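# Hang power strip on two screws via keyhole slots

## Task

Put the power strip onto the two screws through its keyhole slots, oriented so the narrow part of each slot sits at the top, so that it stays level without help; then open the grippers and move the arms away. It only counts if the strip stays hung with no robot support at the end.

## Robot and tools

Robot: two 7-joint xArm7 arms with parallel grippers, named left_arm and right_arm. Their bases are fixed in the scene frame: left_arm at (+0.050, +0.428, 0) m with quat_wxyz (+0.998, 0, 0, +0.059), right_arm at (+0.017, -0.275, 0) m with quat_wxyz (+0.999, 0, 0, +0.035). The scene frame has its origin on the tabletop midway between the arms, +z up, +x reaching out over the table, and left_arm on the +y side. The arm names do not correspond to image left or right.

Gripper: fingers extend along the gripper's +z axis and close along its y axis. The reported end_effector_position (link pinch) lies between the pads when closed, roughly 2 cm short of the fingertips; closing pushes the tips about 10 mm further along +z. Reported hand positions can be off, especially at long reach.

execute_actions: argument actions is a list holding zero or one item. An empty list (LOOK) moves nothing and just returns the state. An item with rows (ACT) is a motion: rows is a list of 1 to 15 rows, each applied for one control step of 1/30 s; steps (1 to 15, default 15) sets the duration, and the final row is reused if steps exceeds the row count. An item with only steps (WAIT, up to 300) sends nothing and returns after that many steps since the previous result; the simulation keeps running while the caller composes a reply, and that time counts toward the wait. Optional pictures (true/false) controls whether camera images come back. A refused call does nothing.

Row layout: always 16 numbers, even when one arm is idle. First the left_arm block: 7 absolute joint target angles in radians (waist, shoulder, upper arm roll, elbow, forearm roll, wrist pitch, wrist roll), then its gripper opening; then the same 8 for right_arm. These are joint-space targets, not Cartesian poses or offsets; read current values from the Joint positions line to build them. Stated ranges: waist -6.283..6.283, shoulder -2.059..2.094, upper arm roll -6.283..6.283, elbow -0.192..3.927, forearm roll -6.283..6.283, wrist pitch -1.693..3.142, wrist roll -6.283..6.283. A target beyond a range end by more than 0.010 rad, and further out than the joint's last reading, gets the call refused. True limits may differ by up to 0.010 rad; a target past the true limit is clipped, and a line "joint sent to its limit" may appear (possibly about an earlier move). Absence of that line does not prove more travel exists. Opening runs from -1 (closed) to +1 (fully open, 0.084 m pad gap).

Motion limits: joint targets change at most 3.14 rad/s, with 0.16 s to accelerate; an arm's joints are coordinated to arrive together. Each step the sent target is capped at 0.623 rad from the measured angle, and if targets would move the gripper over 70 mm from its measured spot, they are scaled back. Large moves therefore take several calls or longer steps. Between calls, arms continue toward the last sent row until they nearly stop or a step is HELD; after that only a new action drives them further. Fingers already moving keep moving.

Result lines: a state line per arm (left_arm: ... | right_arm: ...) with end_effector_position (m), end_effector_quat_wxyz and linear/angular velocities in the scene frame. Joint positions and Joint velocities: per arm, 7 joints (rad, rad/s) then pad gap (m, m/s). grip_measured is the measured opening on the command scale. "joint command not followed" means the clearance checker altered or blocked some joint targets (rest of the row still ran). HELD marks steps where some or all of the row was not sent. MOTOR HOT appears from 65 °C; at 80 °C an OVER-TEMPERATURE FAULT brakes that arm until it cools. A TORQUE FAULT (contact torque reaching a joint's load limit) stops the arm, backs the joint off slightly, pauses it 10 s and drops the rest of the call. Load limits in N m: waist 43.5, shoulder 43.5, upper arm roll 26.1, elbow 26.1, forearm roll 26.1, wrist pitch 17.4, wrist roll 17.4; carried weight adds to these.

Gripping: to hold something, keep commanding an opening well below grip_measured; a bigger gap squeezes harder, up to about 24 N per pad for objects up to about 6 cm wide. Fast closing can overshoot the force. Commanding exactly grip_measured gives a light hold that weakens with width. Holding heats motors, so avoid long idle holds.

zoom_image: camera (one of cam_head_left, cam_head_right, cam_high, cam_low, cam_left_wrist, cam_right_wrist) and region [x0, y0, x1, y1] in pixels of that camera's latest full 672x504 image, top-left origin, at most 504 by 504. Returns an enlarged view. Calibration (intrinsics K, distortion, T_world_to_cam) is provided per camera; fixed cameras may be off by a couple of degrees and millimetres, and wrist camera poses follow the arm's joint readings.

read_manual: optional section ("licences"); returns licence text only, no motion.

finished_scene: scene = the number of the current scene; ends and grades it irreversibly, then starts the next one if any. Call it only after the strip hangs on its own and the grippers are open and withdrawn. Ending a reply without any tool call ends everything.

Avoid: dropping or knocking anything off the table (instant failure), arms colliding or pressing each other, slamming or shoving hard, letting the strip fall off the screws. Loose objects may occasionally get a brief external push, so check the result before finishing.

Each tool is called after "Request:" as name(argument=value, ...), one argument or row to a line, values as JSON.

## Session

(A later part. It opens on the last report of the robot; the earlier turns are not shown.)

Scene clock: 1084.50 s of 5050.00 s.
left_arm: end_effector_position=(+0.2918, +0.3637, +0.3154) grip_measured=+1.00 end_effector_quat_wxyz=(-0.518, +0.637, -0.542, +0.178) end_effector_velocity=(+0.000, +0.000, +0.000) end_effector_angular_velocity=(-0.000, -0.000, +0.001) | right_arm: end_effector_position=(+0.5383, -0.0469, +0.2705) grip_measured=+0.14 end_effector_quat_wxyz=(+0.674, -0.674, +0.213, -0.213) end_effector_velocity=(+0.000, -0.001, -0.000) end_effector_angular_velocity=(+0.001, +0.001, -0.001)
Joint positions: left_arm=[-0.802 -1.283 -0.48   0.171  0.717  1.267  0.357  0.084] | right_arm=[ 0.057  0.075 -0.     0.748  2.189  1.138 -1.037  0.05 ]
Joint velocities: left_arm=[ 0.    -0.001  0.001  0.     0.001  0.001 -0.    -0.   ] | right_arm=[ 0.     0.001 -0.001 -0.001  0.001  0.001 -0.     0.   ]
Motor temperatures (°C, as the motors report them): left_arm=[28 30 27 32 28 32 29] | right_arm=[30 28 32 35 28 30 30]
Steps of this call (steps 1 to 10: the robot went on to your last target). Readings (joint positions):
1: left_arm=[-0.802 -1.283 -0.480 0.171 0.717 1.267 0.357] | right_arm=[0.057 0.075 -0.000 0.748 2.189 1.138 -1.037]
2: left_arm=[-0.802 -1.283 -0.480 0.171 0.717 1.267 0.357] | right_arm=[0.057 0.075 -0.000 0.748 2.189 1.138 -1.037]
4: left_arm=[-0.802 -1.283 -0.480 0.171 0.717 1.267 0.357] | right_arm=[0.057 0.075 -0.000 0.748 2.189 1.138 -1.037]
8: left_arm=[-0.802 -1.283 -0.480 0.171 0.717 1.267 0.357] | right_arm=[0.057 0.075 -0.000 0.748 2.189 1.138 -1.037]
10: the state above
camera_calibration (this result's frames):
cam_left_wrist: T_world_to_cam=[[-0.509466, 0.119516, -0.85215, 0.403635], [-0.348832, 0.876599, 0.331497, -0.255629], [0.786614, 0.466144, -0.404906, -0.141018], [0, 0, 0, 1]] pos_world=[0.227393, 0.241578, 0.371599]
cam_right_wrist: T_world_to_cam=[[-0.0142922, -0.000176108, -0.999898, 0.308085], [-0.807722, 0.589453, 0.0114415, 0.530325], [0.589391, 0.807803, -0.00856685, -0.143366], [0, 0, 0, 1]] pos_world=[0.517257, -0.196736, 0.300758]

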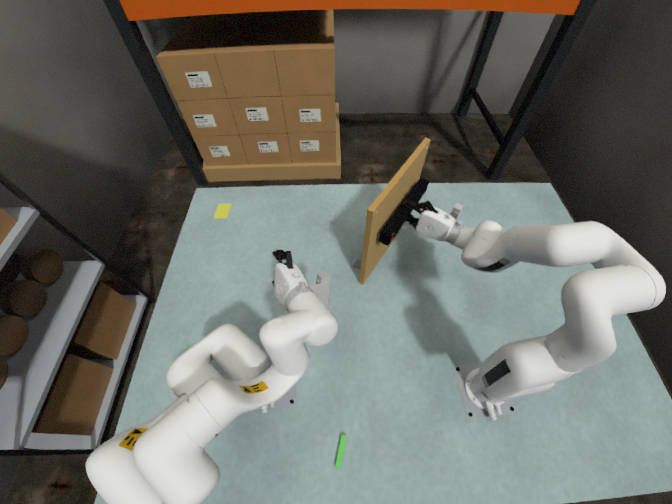

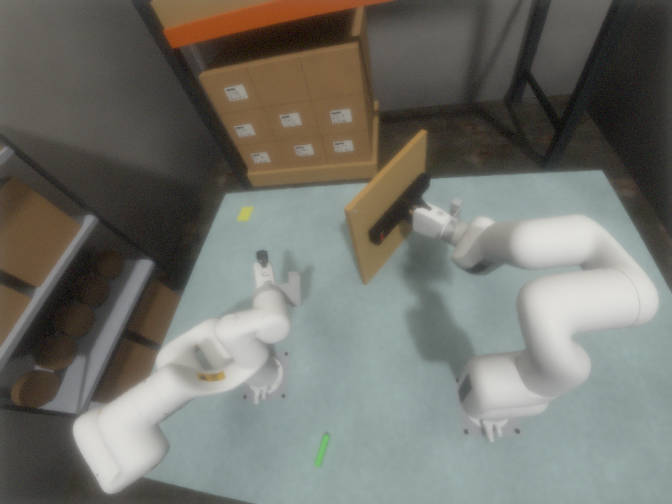

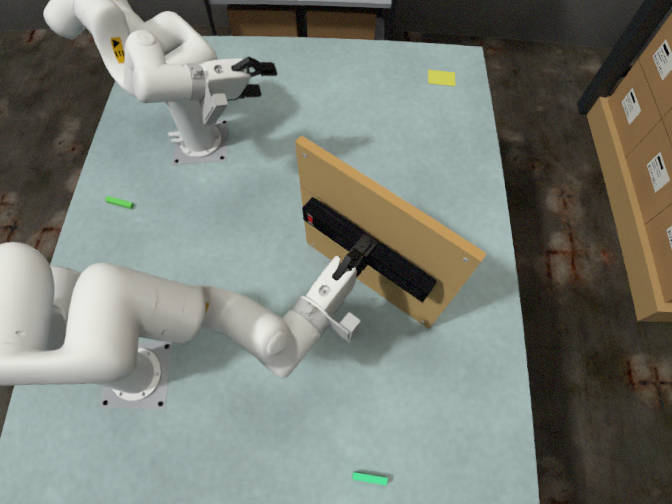

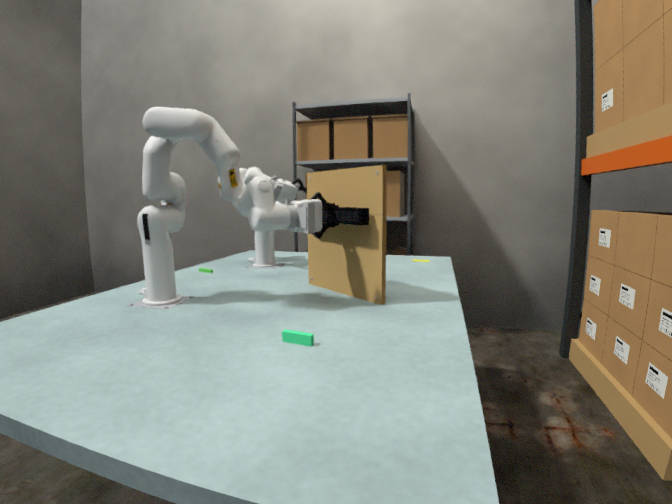

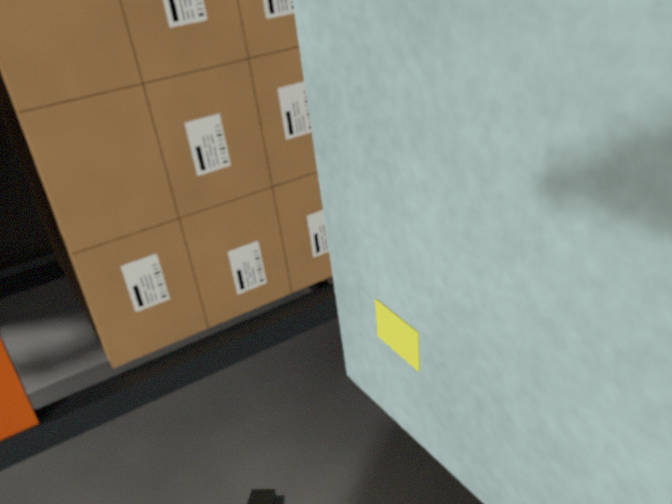

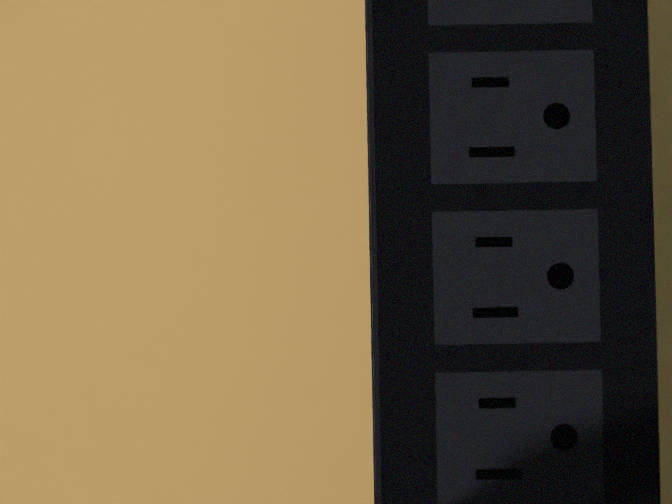

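Request:
execute_actions(
  actions=[
    {"rows":[[-0.802,-1.283,-0.48,0.171,0.717,1.267,0.357,1,0.0365,0.0558,0,0.7234,2.1709,1.1516,-1.0344,-1]],"steps":15},
  ],
  pictures=false,
)

Request:
execute_actions(
  actions=[
    {"rows":[[-0.802,-1.283,-0.48,0.171,0.717,1.267,0.357,1,0.0285,0.1268,0,0.7168,2.198,1.2036,-1.1,-1]],"steps":15},
  ],
  pictures=false,
)

Request:
execute_actions(
  actions=[
    {"steps":15},
  ],
)

Request:
zoom_image(
  camera="cam_high",
  region=[290,190,450,320],
)

Scene clock: 1099.00 s of 5050.00 s.
left_arm: end_effector_position=(+0.2918, +0.3637, +0.3154) grip_measured=+1.00 end_effector_quat_wxyz=(-0.518, +0.637, -0.542, +0.178) end_effector_velocity=(+0.000, +0.000, -0.000) end_effector_angular_velocity=(-0.000, +0.000, +0.002) | right_arm: end_effector_position=(+0.5321, -0.0537, +0.2707) grip_measured=+0.14 end_effector_quat_wxyz=(+0.675, -0.674, +0.212, -0.212) end_effector_velocity=(+0.001, -0.005, -0.002) end_effector_angular_velocity=(-0.004, +0.004, -0.010)
Joint positions: left_arm=[-0.802 -1.283 -0.48   0.171  0.717  1.267  0.357  0.084] | right_arm=[ 0.038  0.056  0.001  0.724  2.171  1.152 -1.034  0.05 ]
Joint velocities: left_arm=[ 0.001 -0.     0.    -0.001  0.    -0.    -0.001 -0.   ] | right_arm=[-0.005 -0.002 -0.004 -0.005 -0.001 -0.003 -0.    -0.   ]
Motor temperatures (°C, as the motors report them): left_arm=[28 30 27 33 28 32 29] | right_arm=[30 28 32 36 28 31 30]
Steps of this call (steps 1 to 15: the robot went on to your last target; steps 16 to 90: nothing new was sent; then 11.00 s passed at rest; steps 91 to 105: all 15 steps of this action). Readings (joint positions):
91: left_arm=[-0.802 -1.283 -0.480 0.171 0.717 1.267 0.357] | right_arm=[0.057 0.075 0.000 0.748 2.189 1.138 -1.037]
92: left_arm=[-0.802 -1.283 -0.480 0.171 0.717 1.267 0.357] | right_arm=[0.055 0.073 0.001 0.746 2.186 1.140 -1.037]
94: left_arm=[-0.802 -1.283 -0.480 0.171 0.717 1.267 0.357] | right_arm=[0.048 0.064 0.007 0.736 2.178 1.149 -1.035]
98: left_arm=[-0.802 -1.283 -0.480 0.171 0.717 1.267 0.357] | right_arm=[0.042 0.056 0.007 0.729 2.172 1.154 -1.035]
105: the state above

Scene clock: 1099.50 s of 5050.00 s.
left_arm: end_effector_position=(+0.2918, +0.3637, +0.3154) grip_measured=+1.00 end_effector_quat_wxyz=(-0.518, +0.637, -0.542, +0.178) end_effector_velocity=(+0.000, -0.001, +0.000) end_effector_angular_velocity=(-0.000, -0.000, -0.002) | right_arm: end_effector_position=(+0.5328, -0.0551, +0.2443) grip_measured=+0.14 end_effector_quat_wxyz=(+0.677, -0.671, +0.214, -0.214) end_effector_velocity=(-0.003, -0.001, -0.009) end_effector_angular_velocity=(-0.003, +0.014, -0.001)
Joint positions: left_arm=[-0.802 -1.283 -0.48   0.171  0.717  1.267  0.357  0.084] | right_arm=[ 0.029  0.126  0.     0.718  2.198  1.203 -1.099  0.05 ]
Joint velocities: left_arm=[-0.     0.    -0.001  0.    -0.    -0.002 -0.    -0.   ] | right_arm=[-0.     0.01  -0.    -0.009  0.002  0.002 -0.006  0.   ]
Motor temperatures (°C, as the motors report them): left_arm=[28 30 27 33 28 32 29] | right_arm=[30 28 32 36 28 31 30]
Steps of this call (steps 1 to 15: all 15 steps of this action). Readings (joint positions):
1: left_arm=[-0.802 -1.283 -0.480 0.171 0.717 1.267 0.357] | right_arm=[0.037 0.056 0.001 0.724 2.171 1.152 -1.035]
2: left_arm=[-0.802 -1.283 -0.480 0.171 0.717 1.267 0.357] | right_arm=[0.037 0.059 0.001 0.724 2.173 1.156 -1.039]
4: left_arm=[-0.802 -1.283 -0.480 0.171 0.717 1.267 0.357] | right_arm=[0.033 0.085 0.001 0.725 2.184 1.178 -1.065]
8: left_arm=[-0.802 -1.283 -0.480 0.171 0.717 1.267 0.357] | right_arm=[0.029 0.122 -0.000 0.714 2.195 1.196 -1.092]
15: the state above

Scene clock: 1100.00 s of 5050.00 s.
left_arm: end_effector_position=(+0.2918, +0.3637, +0.3154) grip_measured=+1.00 end_effector_quat_wxyz=(-0.518, +0.637, -0.542, +0.178) end_effector_velocity=(+0.000, +0.000, -0.000) end_effector_angular_velocity=(-0.001, +0.000, +0.002) | right_arm: end_effector_position=(+0.5326, -0.0552, +0.2433) grip_measured=+0.14 end_effector_quat_wxyz=(+0.676, -0.671, +0.215, -0.214) end_effector_velocity=(+0.000, +0.000, +0.000) end_effector_angular_velocity=(+0.001, -0.000, -0.001)
Joint positions: left_arm=[-0.802 -1.283 -0.48   0.171  0.717  1.267  0.357  0.084] | right_arm=[ 0.029  0.127  0.     0.717  2.198  1.204 -1.1    0.05 ]
Joint velocities: left_arm=[ 0.001  0.     0.001 -0.    -0.     0.001 -0.001 -0.   ] | right_arm=[-0.     0.     0.001  0.     0.001  0.001 -0.     0.   ]
Motor temperatures (°C, as the motors report them): left_arm=[28 30 27 33 28 32 29] | right_arm=[30 28 32 36 28 31 30]
Steps of this call (steps 1 to 15: the robot went on to your last target). Readings (joint positions):
1: left_arm=[-0.802 -1.283 -0.480 0.171 0.717 1.267 0.357] | right_arm=[0.029 0.126 0.000 0.717 2.198 1.203 -1.100]
2: left_arm=[-0.802 -1.283 -0.480 0.171 0.717 1.267 0.357] | right_arm=[0.029 0.126 0.000 0.717 2.198 1.203 -1.100]
4: left_arm=[-0.802 -1.283 -0.480 0.171 0.717 1.267 0.357] | right_arm=[0.029 0.126 0.000 0.717 2.198 1.203 -1.100]
8: left_arm=[-0.802 -1.283 -0.480 0.171 0.717 1.267 0.357] | right_arm=[0.029 0.127 0.000 0.717 2.198 1.204 -1.100]
15: the state above
All arms were judged still, so your last target was given up. Only a new action makes them travel on or press farther. Fingers that are still opening or closing keep moving.
camera_calibration (this result's frames):
cam_left_wrist: T_world_to_cam=[[-0.509466, 0.119516, -0.852151, 0.403635], [-0.348832, 0.876599, 0.331497, -0.255629], [0.786614, 0.466144, -0.404906, -0.141018], [0, 0, 0, 1]] pos_world=[0.227393, 0.241578, 0.371599]
cam_right_wrist: T_world_to_cam=[[-0.0132935, 0.00714504, -0.999886, 0.28074], [-0.804984, 0.593108, 0.0149405, 0.528814], [0.593148, 0.805091, -0.00213284, -0.137209], [0, 0, 0, 1]] pos_world=[0.510804, -0.205184, 0.272515]

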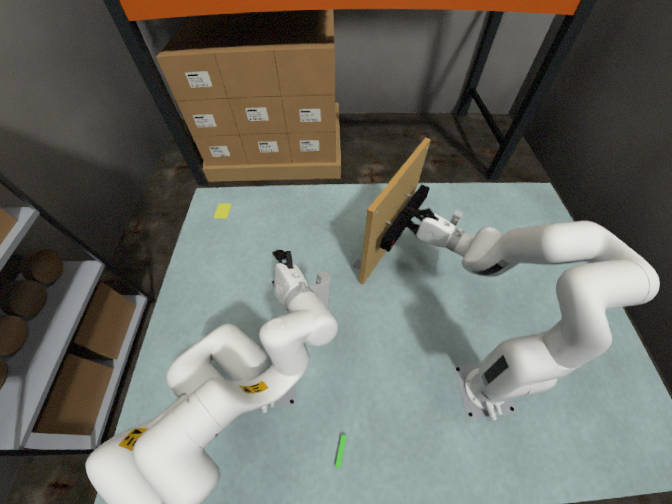

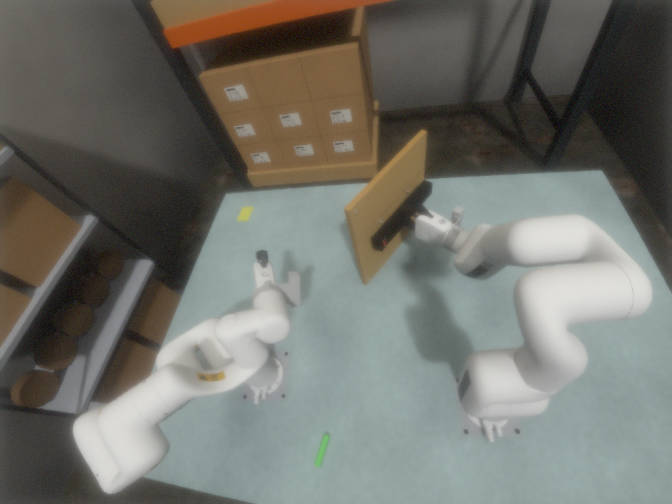

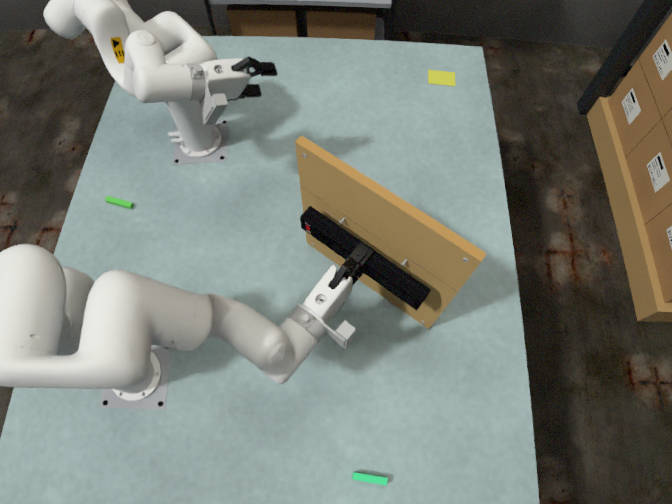

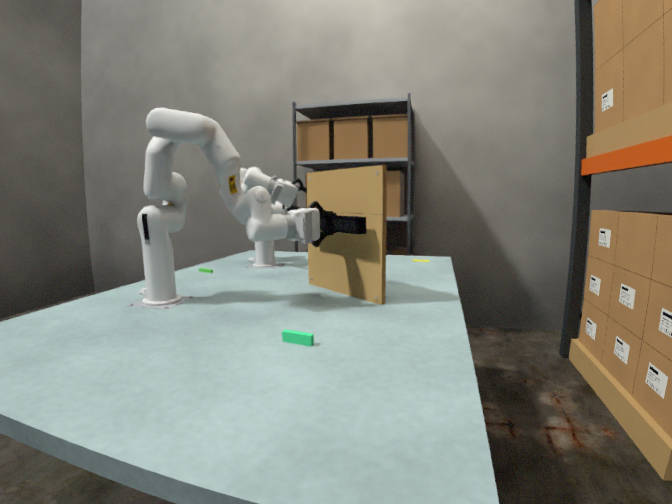

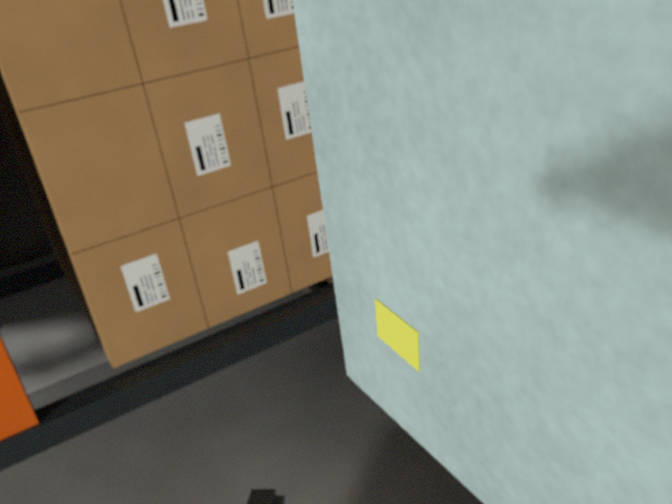

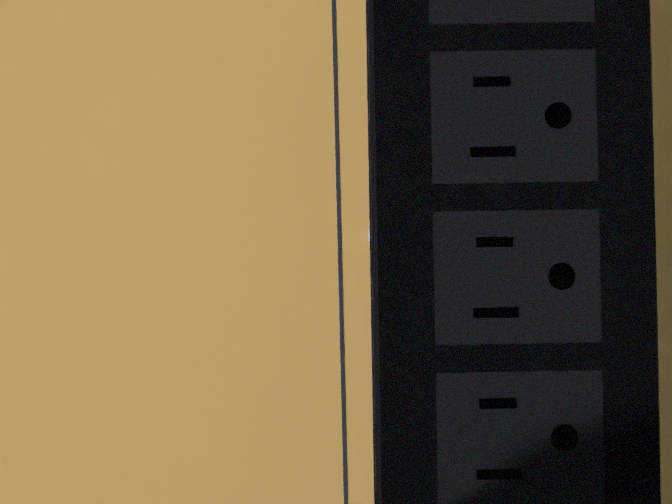

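Region (290, 190, 450, 320) of cam_high's 672x504 image, scaled by 3.150, with more detail than that image has; it fills the top 410 rows of this view, and the rest is white.

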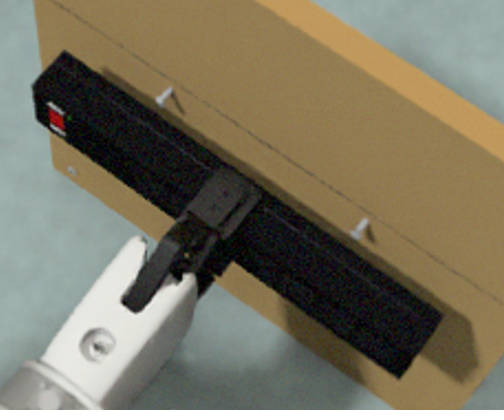

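Request:
zoom_image(
  camera="cam_right_wrist",
  region=[300,0,420,504],
)

Region (300, 0, 420, 504) of cam_right_wrist's 672x504 image, scaled by 1.000; it fills the left 120 columns of this view, and the rest is white.

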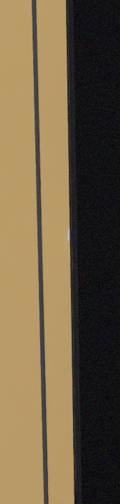

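Request:
execute_actions(
  actions=[
    {"rows":[[-0.802,-1.283,-0.48,0.171,0.717,1.267,0.357,1,0.0293,0.0774,0,0.73,2.1719,1.1647,-1.0557,-1]],"steps":15},
  ],
  pictures=false,
)

Request:
execute_actions(
  actions=[
    {"steps":12},
  ],
)

Scene clock: 1127.03 s of 5050.00 s.
left_arm: end_effector_position=(+0.2918, +0.3637, +0.3154) grip_measured=+1.00 end_effector_quat_wxyz=(-0.518, +0.637, -0.542, +0.178) end_effector_velocity=(-0.000, +0.000, -0.000) end_effector_angular_velocity=(+0.003, -0.001, -0.000) | right_arm: end_effector_position=(+0.5350, -0.0567, +0.2639) grip_measured=+0.14 end_effector_quat_wxyz=(+0.674, -0.675, +0.210, -0.216) end_effector_velocity=(+0.002, +0.000, +0.007) end_effector_angular_velocity=(+0.002, -0.012, +0.001)
Joint positions: left_arm=[-0.802 -1.283 -0.48   0.171  0.717  1.267  0.357  0.084] | right_arm=[ 0.029  0.078  0.     0.729  2.172  1.165 -1.056  0.05 ]
Joint velocities: left_arm=[ 0.     0.    -0.002 -0.001  0.     0.     0.     0.   ] | right_arm=[-0.    -0.008 -0.     0.007 -0.002 -0.001  0.004 -0.   ]
Motor temperatures (°C, as the motors report them): left_arm=[28 30 27 33 28 32 29] | right_arm=[30 28 32 35 28 30 30]
Steps of this call (steps 1 to 90: nothing new was sent; then 23.53 s passed at rest; steps 91 to 105: all 15 steps of this action). Readings (joint positions):
91: left_arm=[-0.802 -1.283 -0.480 0.171 0.717 1.267 0.357] | right_arm=[0.029 0.127 0.000 0.717 2.198 1.203 -1.100]
92: left_arm=[-0.802 -1.283 -0.480 0.171 0.717 1.267 0.357] | right_arm=[0.029 0.124 0.000 0.717 2.196 1.200 -1.096]
94: left_arm=[-0.802 -1.283 -0.480 0.171 0.717 1.267 0.357] | right_arm=[0.029 0.103 0.000 0.721 2.184 1.182 -1.077]
98: left_arm=[-0.802 -1.283 -0.480 0.171 0.717 1.267 0.357] | right_arm=[0.029 0.080 -0.000 0.732 2.175 1.170 -1.060]
105: the state above

Scene clock: 1127.43 s of 5050.00 s.
left_arm: end_effector_position=(+0.2918, +0.3637, +0.3154) grip_measured=+1.00 end_effector_quat_wxyz=(-0.518, +0.637, -0.542, +0.178) end_effector_velocity=(-0.000, -0.000, +0.000) end_effector_angular_velocity=(+0.001, -0.001, -0.000) | right_arm: end_effector_position=(+0.5352, -0.0567, +0.2646) grip_measured=+0.14 end_effector_quat_wxyz=(+0.674, -0.675, +0.210, -0.217) end_effector_velocity=(-0.000, -0.000, +0.000) end_effector_angular_velocity=(+0.000, -0.001, -0.000)
Joint positions: left_arm=[-0.802 -1.283 -0.48   0.171  0.717  1.267  0.357  0.084] | right_arm=[ 0.029  0.077  0.     0.73   2.172  1.165 -1.056  0.05 ]
Joint velocities: left_arm=[-0.     0.    -0.001  0.     0.     0.     0.     0.   ] | right_arm=[-0.001 -0.001  0.001 -0.     0.     0.    -0.     0.   ]
Motor temperatures (°C, as the motors report them): left_arm=[28 30 27 33 28 32 29] | right_arm=[30 28 32 35 28 30 30]
Steps of this call (steps 1 to 12: the robot went on to your last target). Readings (joint positions):
1: left_arm=[-0.802 -1.283 -0.480 0.171 0.717 1.267 0.357] | right_arm=[0.029 0.078 0.000 0.730 2.172 1.165 -1.056]
2: left_arm=[-0.802 -1.283 -0.480 0.171 0.717 1.267 0.357] | right_arm=[0.029 0.078 0.000 0.730 2.172 1.165 -1.056]
4: left_arm=[-0.802 -1.283 -0.480 0.171 0.717 1.267 0.357] | right_arm=[0.029 0.078 0.000 0.730 2.172 1.165 -1.056]
8: left_arm=[-0.802 -1.283 -0.480 0.171 0.717 1.267 0.357] | right_arm=[0.029 0.078 0.000 0.730 2.172 1.165 -1.056]
12: the state above
camera_calibration (this result's frames):
cam_left_wrist: T_world_to_cam=[[-0.509466, 0.119516, -0.852151, 0.403635], [-0.348832, 0.876599, 0.331497, -0.255629], [0.786614, 0.466143, -0.404906, -0.141018], [0, 0, 0, 1]] pos_world=[0.227393, 0.241578, 0.371599]
cam_right_wrist: T_world_to_cam=[[-0.00563446, -0.00427957, -0.999975, 0.297323], [-0.807231, 0.590232, 0.00202242, 0.535998], [0.590208, 0.807223, -0.00678024, -0.134623], [0, 0, 0, 1]] pos_world=[0.513805, -0.20642, 0.295319]

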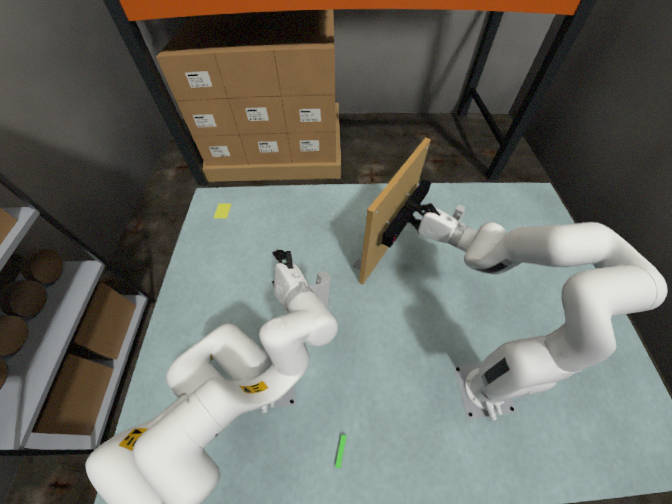

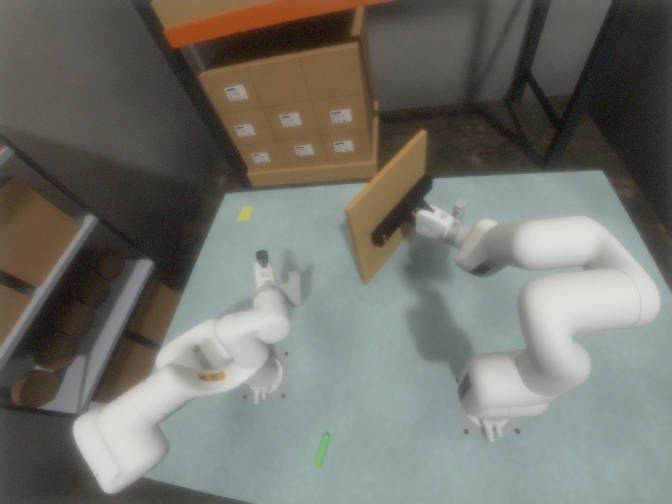

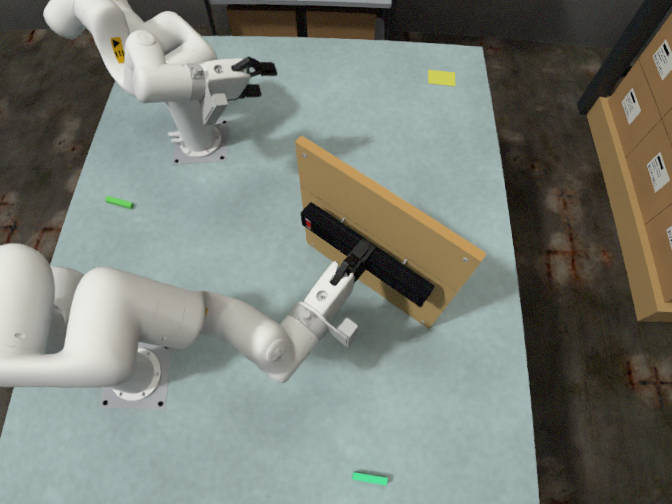

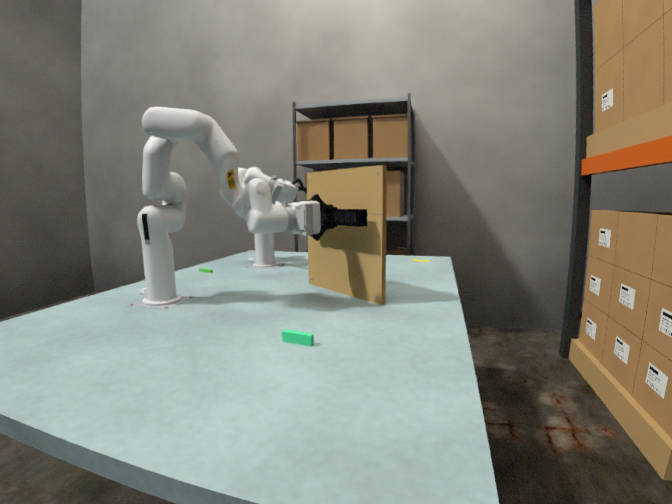

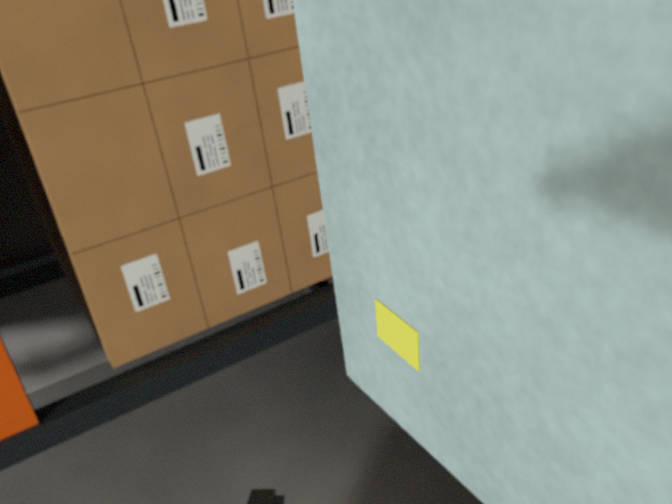

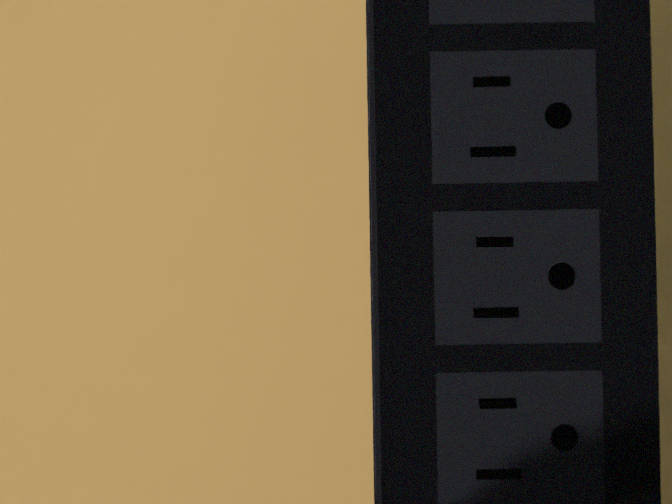

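Request:
execute_actions(
  actions=[
    {"rows":[[-0.802,-1.283,-0.48,0.171,0.717,1.267,0.357,1,0.0444,0.0876,0,0.7479,2.1829,1.1526,-1.0518,-1]],"steps":15},
  ],
  pictures=false,
)

Request:
execute_actions(
  actions=[
    {"steps":12},
  ],
)

Scene clock: 1134.63 s of 5050.00 s.
left_arm: end_effector_position=(+0.2918, +0.3637, +0.3154) grip_measured=+1.00 end_effector_quat_wxyz=(-0.518, +0.637, -0.542, +0.178) end_effector_velocity=(+0.000, +0.000, +0.000) end_effector_angular_velocity=(-0.001, -0.001, +0.002) | right_arm: end_effector_position=(+0.5393, -0.0512, +0.2659) grip_measured=+0.14 end_effector_quat_wxyz=(+0.674, -0.675, +0.211, -0.216) end_effector_velocity=(-0.000, +0.002, +0.000) end_effector_angular_velocity=(+0.000, -0.001, +0.003)
Joint positions: left_arm=[-0.802 -1.283 -0.48   0.171  0.717  1.267  0.357  0.084] | right_arm=[ 0.044  0.088 -0.     0.748  2.183  1.153 -1.052  0.05 ]
Joint velocities: left_arm=[ 0.001 -0.001  0.001  0.     0.     0.001 -0.     0.   ] | right_arm=[ 0.003  0.     0.001  0.001 -0.     0.     0.    -0.   ]
Motor temperatures (°C, as the motors report them): left_arm=[28 30 27 33 28 32 29] | right_arm=[30 28 32 35 28 30 30]
Steps of this call (steps 1 to 15: the robot went on to your last target; steps 16 to 90: nothing new was sent; then 3.70 s passed at rest; steps 91 to 105: all 15 steps of this action). Readings (joint positions):
91: left_arm=[-0.802 -1.283 -0.480 0.171 0.717 1.267 0.357] | right_arm=[0.029 0.077 -0.000 0.730 2.172 1.165 -1.056]
92: left_arm=[-0.802 -1.283 -0.480 0.171 0.717 1.267 0.357] | right_arm=[0.032 0.079 -0.001 0.732 2.174 1.162 -1.055]
94: left_arm=[-0.802 -1.283 -0.480 0.171 0.717 1.267 0.357] | right_arm=[0.038 0.084 -0.001 0.741 2.179 1.157 -1.053]
98: left_arm=[-0.802 -1.283 -0.480 0.171 0.717 1.267 0.357] | right_arm=[0.044 0.087 0.001 0.747 2.182 1.154 -1.052]
105: the state above

Scene clock: 1135.03 s of 5050.00 s.
left_arm: end_effector_position=(+0.2918, +0.3637, +0.3154) grip_measured=+1.00 end_effector_quat_wxyz=(-0.518, +0.637, -0.542, +0.178) end_effector_velocity=(-0.000, -0.001, +0.000) end_effector_angular_velocity=(-0.002, -0.000, -0.002) | right_arm: end_effector_position=(+0.5393, -0.0511, +0.2659) grip_measured=+0.14 end_effector_quat_wxyz=(+0.674, -0.675, +0.211, -0.216) end_effector_velocity=(+0.000, -0.000, +0.001) end_effector_angular_velocity=(+0.001, -0.001, -0.001)
Joint positions: left_arm=[-0.802 -1.283 -0.48   0.171  0.717  1.267  0.357  0.084] | right_arm=[ 0.044  0.088 -0.     0.748  2.183  1.153 -1.052  0.05 ]
Joint velocities: left_arm=[-0.001  0.     0.001  0.001  0.    -0.    -0.    -0.   ] | right_arm=[-0.001 -0.001 -0.     0.001  0.001  0.    -0.    -0.   ]
Motor temperatures (°C, as the motors report them): left_arm=[28 30 27 33 28 32 29] | right_arm=[30 28 32 35 28 30 30]
Steps of this call (steps 1 to 12: the robot went on to your last target). Readings (joint positions):
1: left_arm=[-0.802 -1.283 -0.480 0.171 0.717 1.267 0.357] | right_arm=[0.044 0.088 -0.000 0.748 2.183 1.153 -1.052]
2: left_arm=[-0.802 -1.283 -0.480 0.171 0.717 1.267 0.357] | right_arm=[0.044 0.088 -0.000 0.748 2.183 1.153 -1.052]
4: left_arm=[-0.802 -1.283 -0.480 0.171 0.717 1.267 0.357] | right_arm=[0.044 0.088 -0.000 0.748 2.183 1.153 -1.052]
8: left_arm=[-0.802 -1.283 -0.480 0.171 0.717 1.267 0.357] | right_arm=[0.044 0.088 -0.000 0.748 2.183 1.153 -1.052]
12: the state above
camera_calibration (this result's frames):
cam_left_wrist: T_world_to_cam=[[-0.509466, 0.119516, -0.85215, 0.403635], [-0.348832, 0.876599, 0.331497, -0.255629], [0.786613, 0.466144, -0.404907, -0.141018], [0, 0, 0, 1]] pos_world=[0.227393, 0.241578, 0.371599]
cam_right_wrist: T_world_to_cam=[[-0.00782534, -0.0031037, -0.999965, 0.29992], [-0.807405, 0.589981, 0.00448725, 0.535372], [0.589946, 0.807411, -0.00712274, -0.141368], [0, 0, 0, 1]] pos_world=[0.518009, -0.200786, 0.2965]

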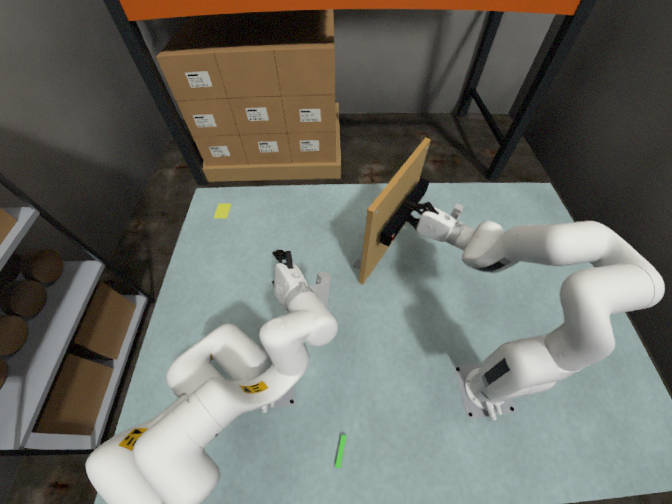

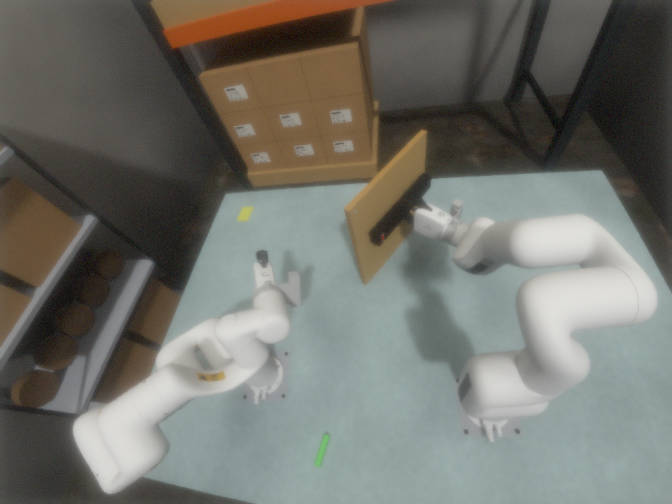

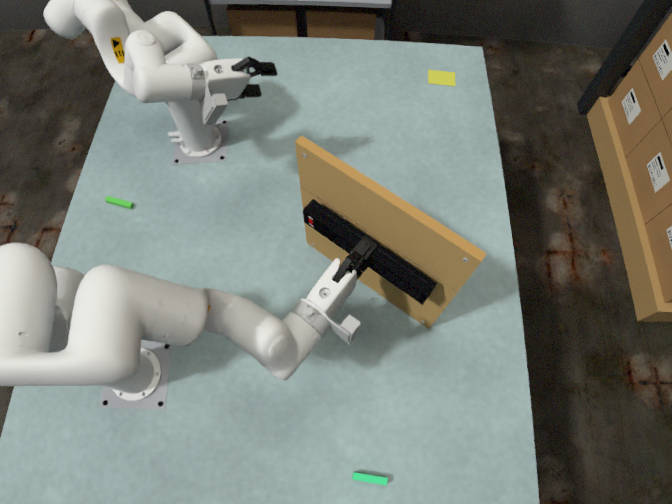

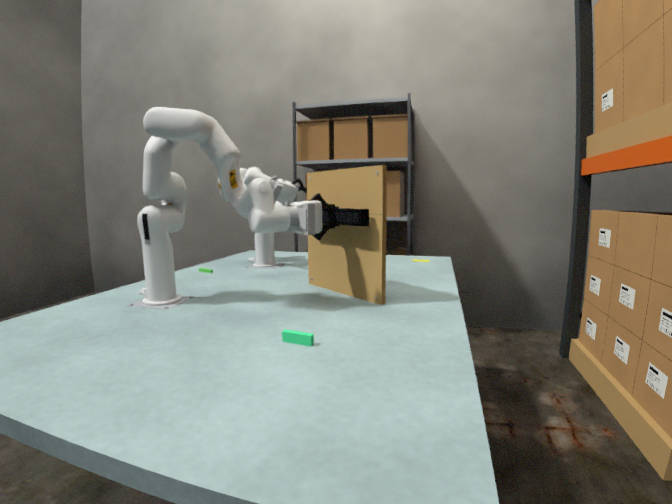

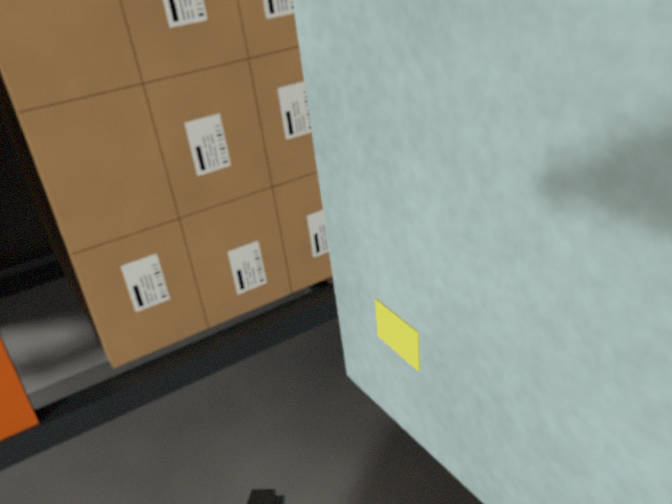

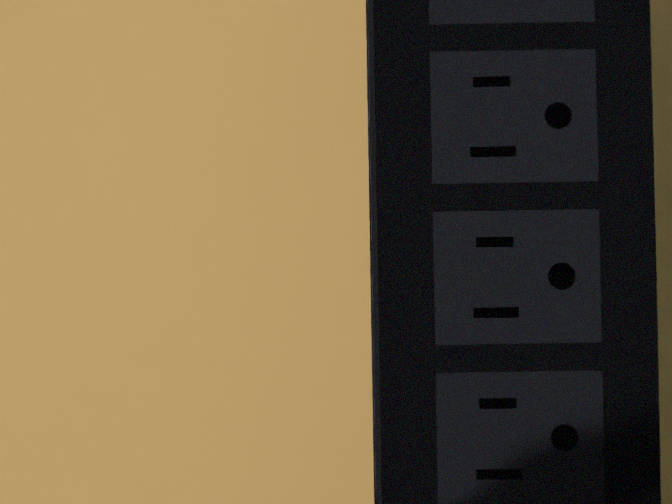

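Request:
execute_actions(
  actions=[
    {"rows":[[-0.802,-1.283,-0.48,0.171,0.717,1.267,0.357,1,0.0515,0.0968,0,0.7598,2.1888,1.1475,-1.053,-1]],"steps":15},
  ],
  pictures=false,
)

Request:
execute_actions(
  actions=[
    {"steps":12},
  ],
)

Scene clock: 1141.23 s of 5050.00 s.
left_arm: end_effector_position=(+0.2918, +0.3637, +0.3154) grip_measured=+1.00 end_effector_quat_wxyz=(-0.518, +0.637, -0.542, +0.178) end_effector_velocity=(-0.000, -0.000, +0.000) end_effector_angular_velocity=(-0.000, -0.000, -0.000) | right_arm: end_effector_position=(+0.5424, -0.0493, +0.2655) grip_measured=+0.14 end_effector_quat_wxyz=(+0.673, -0.675, +0.211, -0.216) end_effector_velocity=(+0.002, +0.001, +0.001) end_effector_angular_velocity=(-0.001, -0.003, -0.000)
Joint positions: left_arm=[-0.802 -1.283 -0.48   0.171  0.717  1.267  0.357  0.084] | right_arm=[ 0.051  0.096 -0.001  0.759  2.189  1.147 -1.053  0.05 ]
Joint velocities: left_arm=[-0.    -0.001  0.     0.     0.    -0.     0.    -0.   ] | right_arm=[ 0.001  0.004  0.002  0.008  0.002 -0.004 -0.     0.   ]
Motor temperatures (°C, as the motors report them): left_arm=[28 30 27 33 28 32 29] | right_arm=[30 28 32 35 28 30 30]
Steps of this call (steps 1 to 15: the robot went on to your last target; steps 16 to 90: nothing new was sent; then 2.70 s passed at rest; steps 91 to 105: all 15 steps of this action). Readings (joint positions):
91: left_arm=[-0.802 -1.283 -0.480 0.171 0.717 1.267 0.357] | right_arm=[0.044 0.088 -0.000 0.748 2.183 1.153 -1.052]
92: left_arm=[-0.802 -1.283 -0.480 0.171 0.717 1.267 0.357] | right_arm=[0.046 0.089 -0.000 0.750 2.184 1.151 -1.052]
94: left_arm=[-0.802 -1.283 -0.480 0.171 0.717 1.267 0.357] | right_arm=[0.049 0.093 -0.001 0.755 2.186 1.149 -1.053]
98: left_arm=[-0.802 -1.283 -0.480 0.171 0.717 1.267 0.357] | right_arm=[0.050 0.095 -0.002 0.756 2.188 1.149 -1.053]
105: the state above

Scene clock: 1141.63 s of 5050.00 s.
left_arm: end_effector_position=(+0.2918, +0.3637, +0.3154) grip_measured=+1.00 end_effector_quat_wxyz=(-0.518, +0.637, -0.542, +0.178) end_effector_velocity=(-0.000, -0.000, -0.000) end_effector_angular_velocity=(+0.000, -0.000, -0.000) | right_arm: end_effector_position=(+0.5425, -0.0489, +0.2656) grip_measured=+0.14 end_effector_quat_wxyz=(+0.673, -0.675, +0.211, -0.216) end_effector_velocity=(+0.000, -0.000, +0.001) end_effector_angular_velocity=(+0.001, -0.001, +0.000)
Joint positions: left_arm=[-0.802 -1.283 -0.48   0.171  0.717  1.267  0.357  0.084] | right_arm=[ 0.051  0.097 -0.001  0.76   2.189  1.147 -1.053  0.05 ]
Joint velocities: left_arm=[-0.    -0.    -0.001 -0.001 -0.    -0.    -0.     0.   ] | right_arm=[-0.    -0.001 -0.     0.    -0.     0.001  0.     0.   ]
Motor temperatures (°C, as the motors report them): left_arm=[28 30 27 33 28 32 29] | right_arm=[30 28 32 35 28 30 30]
Steps of this call (steps 1 to 12: the robot went on to your last target). Readings (joint positions):
1: left_arm=[-0.802 -1.283 -0.480 0.171 0.717 1.267 0.357] | right_arm=[0.051 0.097 -0.001 0.759 2.189 1.147 -1.053]
2: left_arm=[-0.802 -1.283 -0.480 0.171 0.717 1.267 0.357] | right_arm=[0.051 0.097 -0.001 0.759 2.189 1.147 -1.053]
4: left_arm=[-0.802 -1.283 -0.480 0.171 0.717 1.267 0.357] | right_arm=[0.051 0.097 -0.001 0.759 2.189 1.147 -1.053]
8: left_arm=[-0.802 -1.283 -0.480 0.171 0.717 1.267 0.357] | right_arm=[0.051 0.097 -0.001 0.760 2.189 1.147 -1.053]
12: the state above
camera_calibration (this result's frames):
cam_left_wrist: T_world_to_cam=[[-0.509466, 0.119516, -0.85215, 0.403635], [-0.348832, 0.876599, 0.331497, -0.255629], [0.786614, 0.466143, -0.404907, -0.141018], [0, 0, 0, 1]] pos_world=[0.227393, 0.241578, 0.371599]
cam_right_wrist: T_world_to_cam=[[-0.00774426, -0.00385818, -0.999963, 0.299598], [-0.806429, 0.591318, 0.00396394, 0.536366], [0.59128, 0.806429, -0.00769067, -0.145624], [0, 0, 0, 1]] pos_world=[0.520966, -0.198571, 0.296341]

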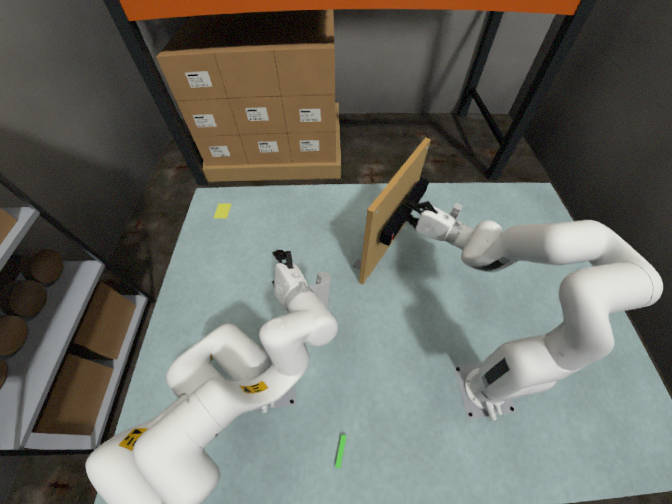

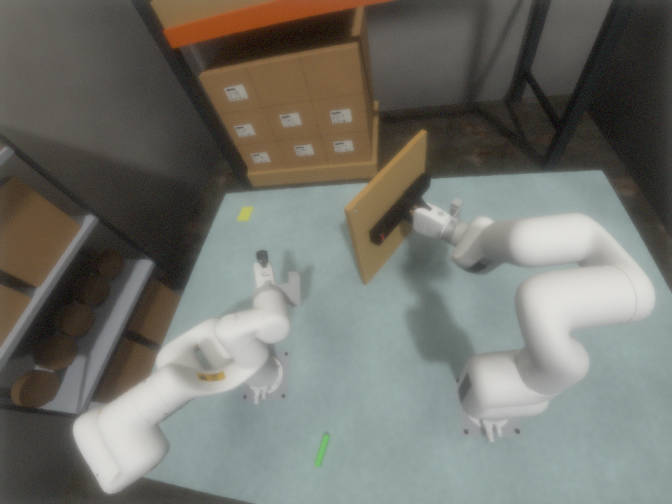

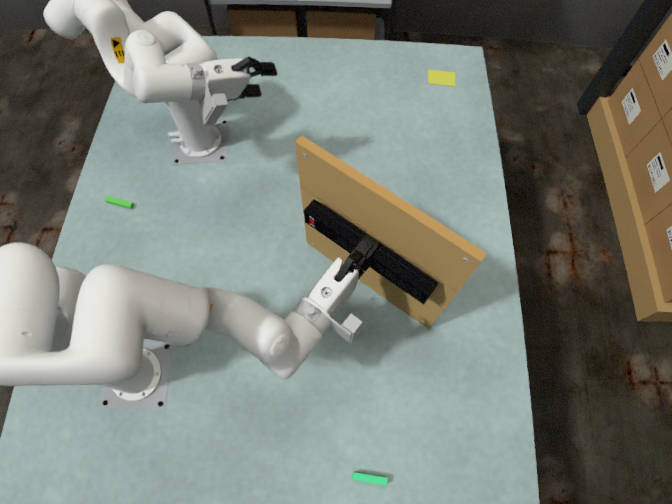

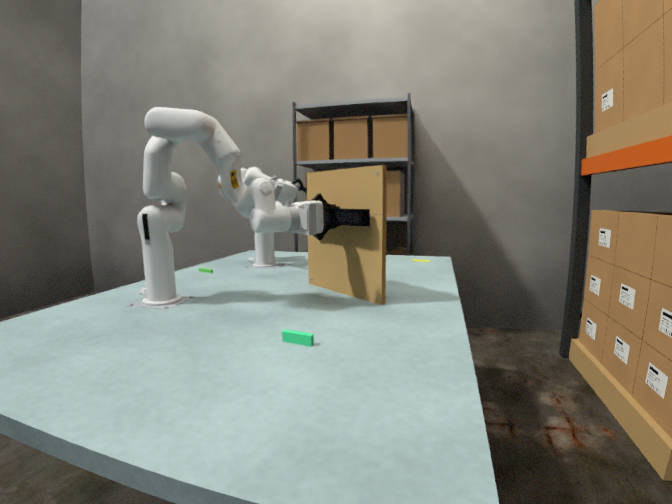

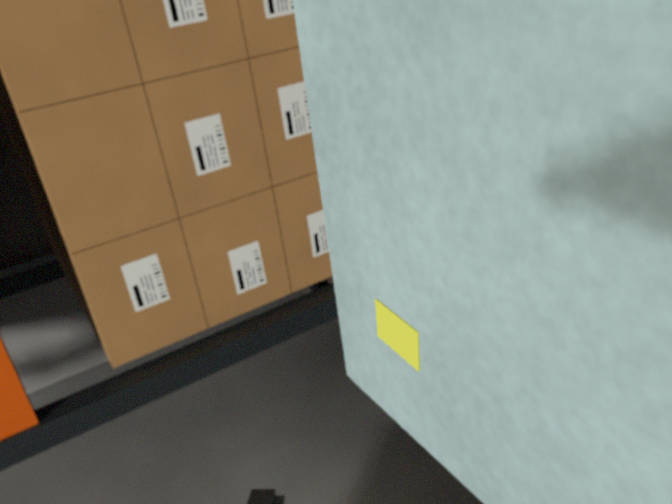

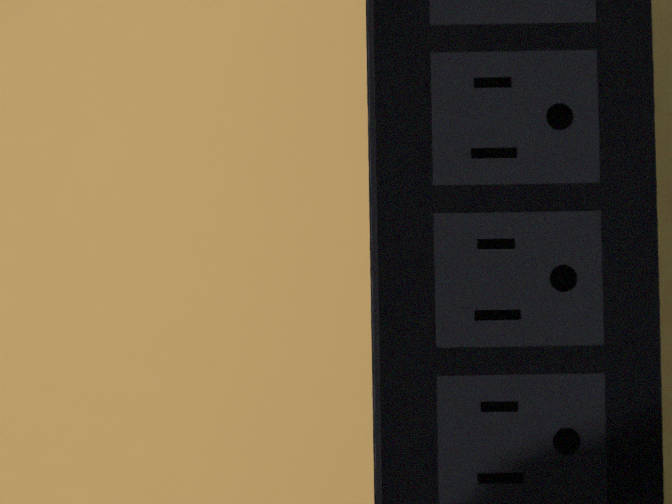

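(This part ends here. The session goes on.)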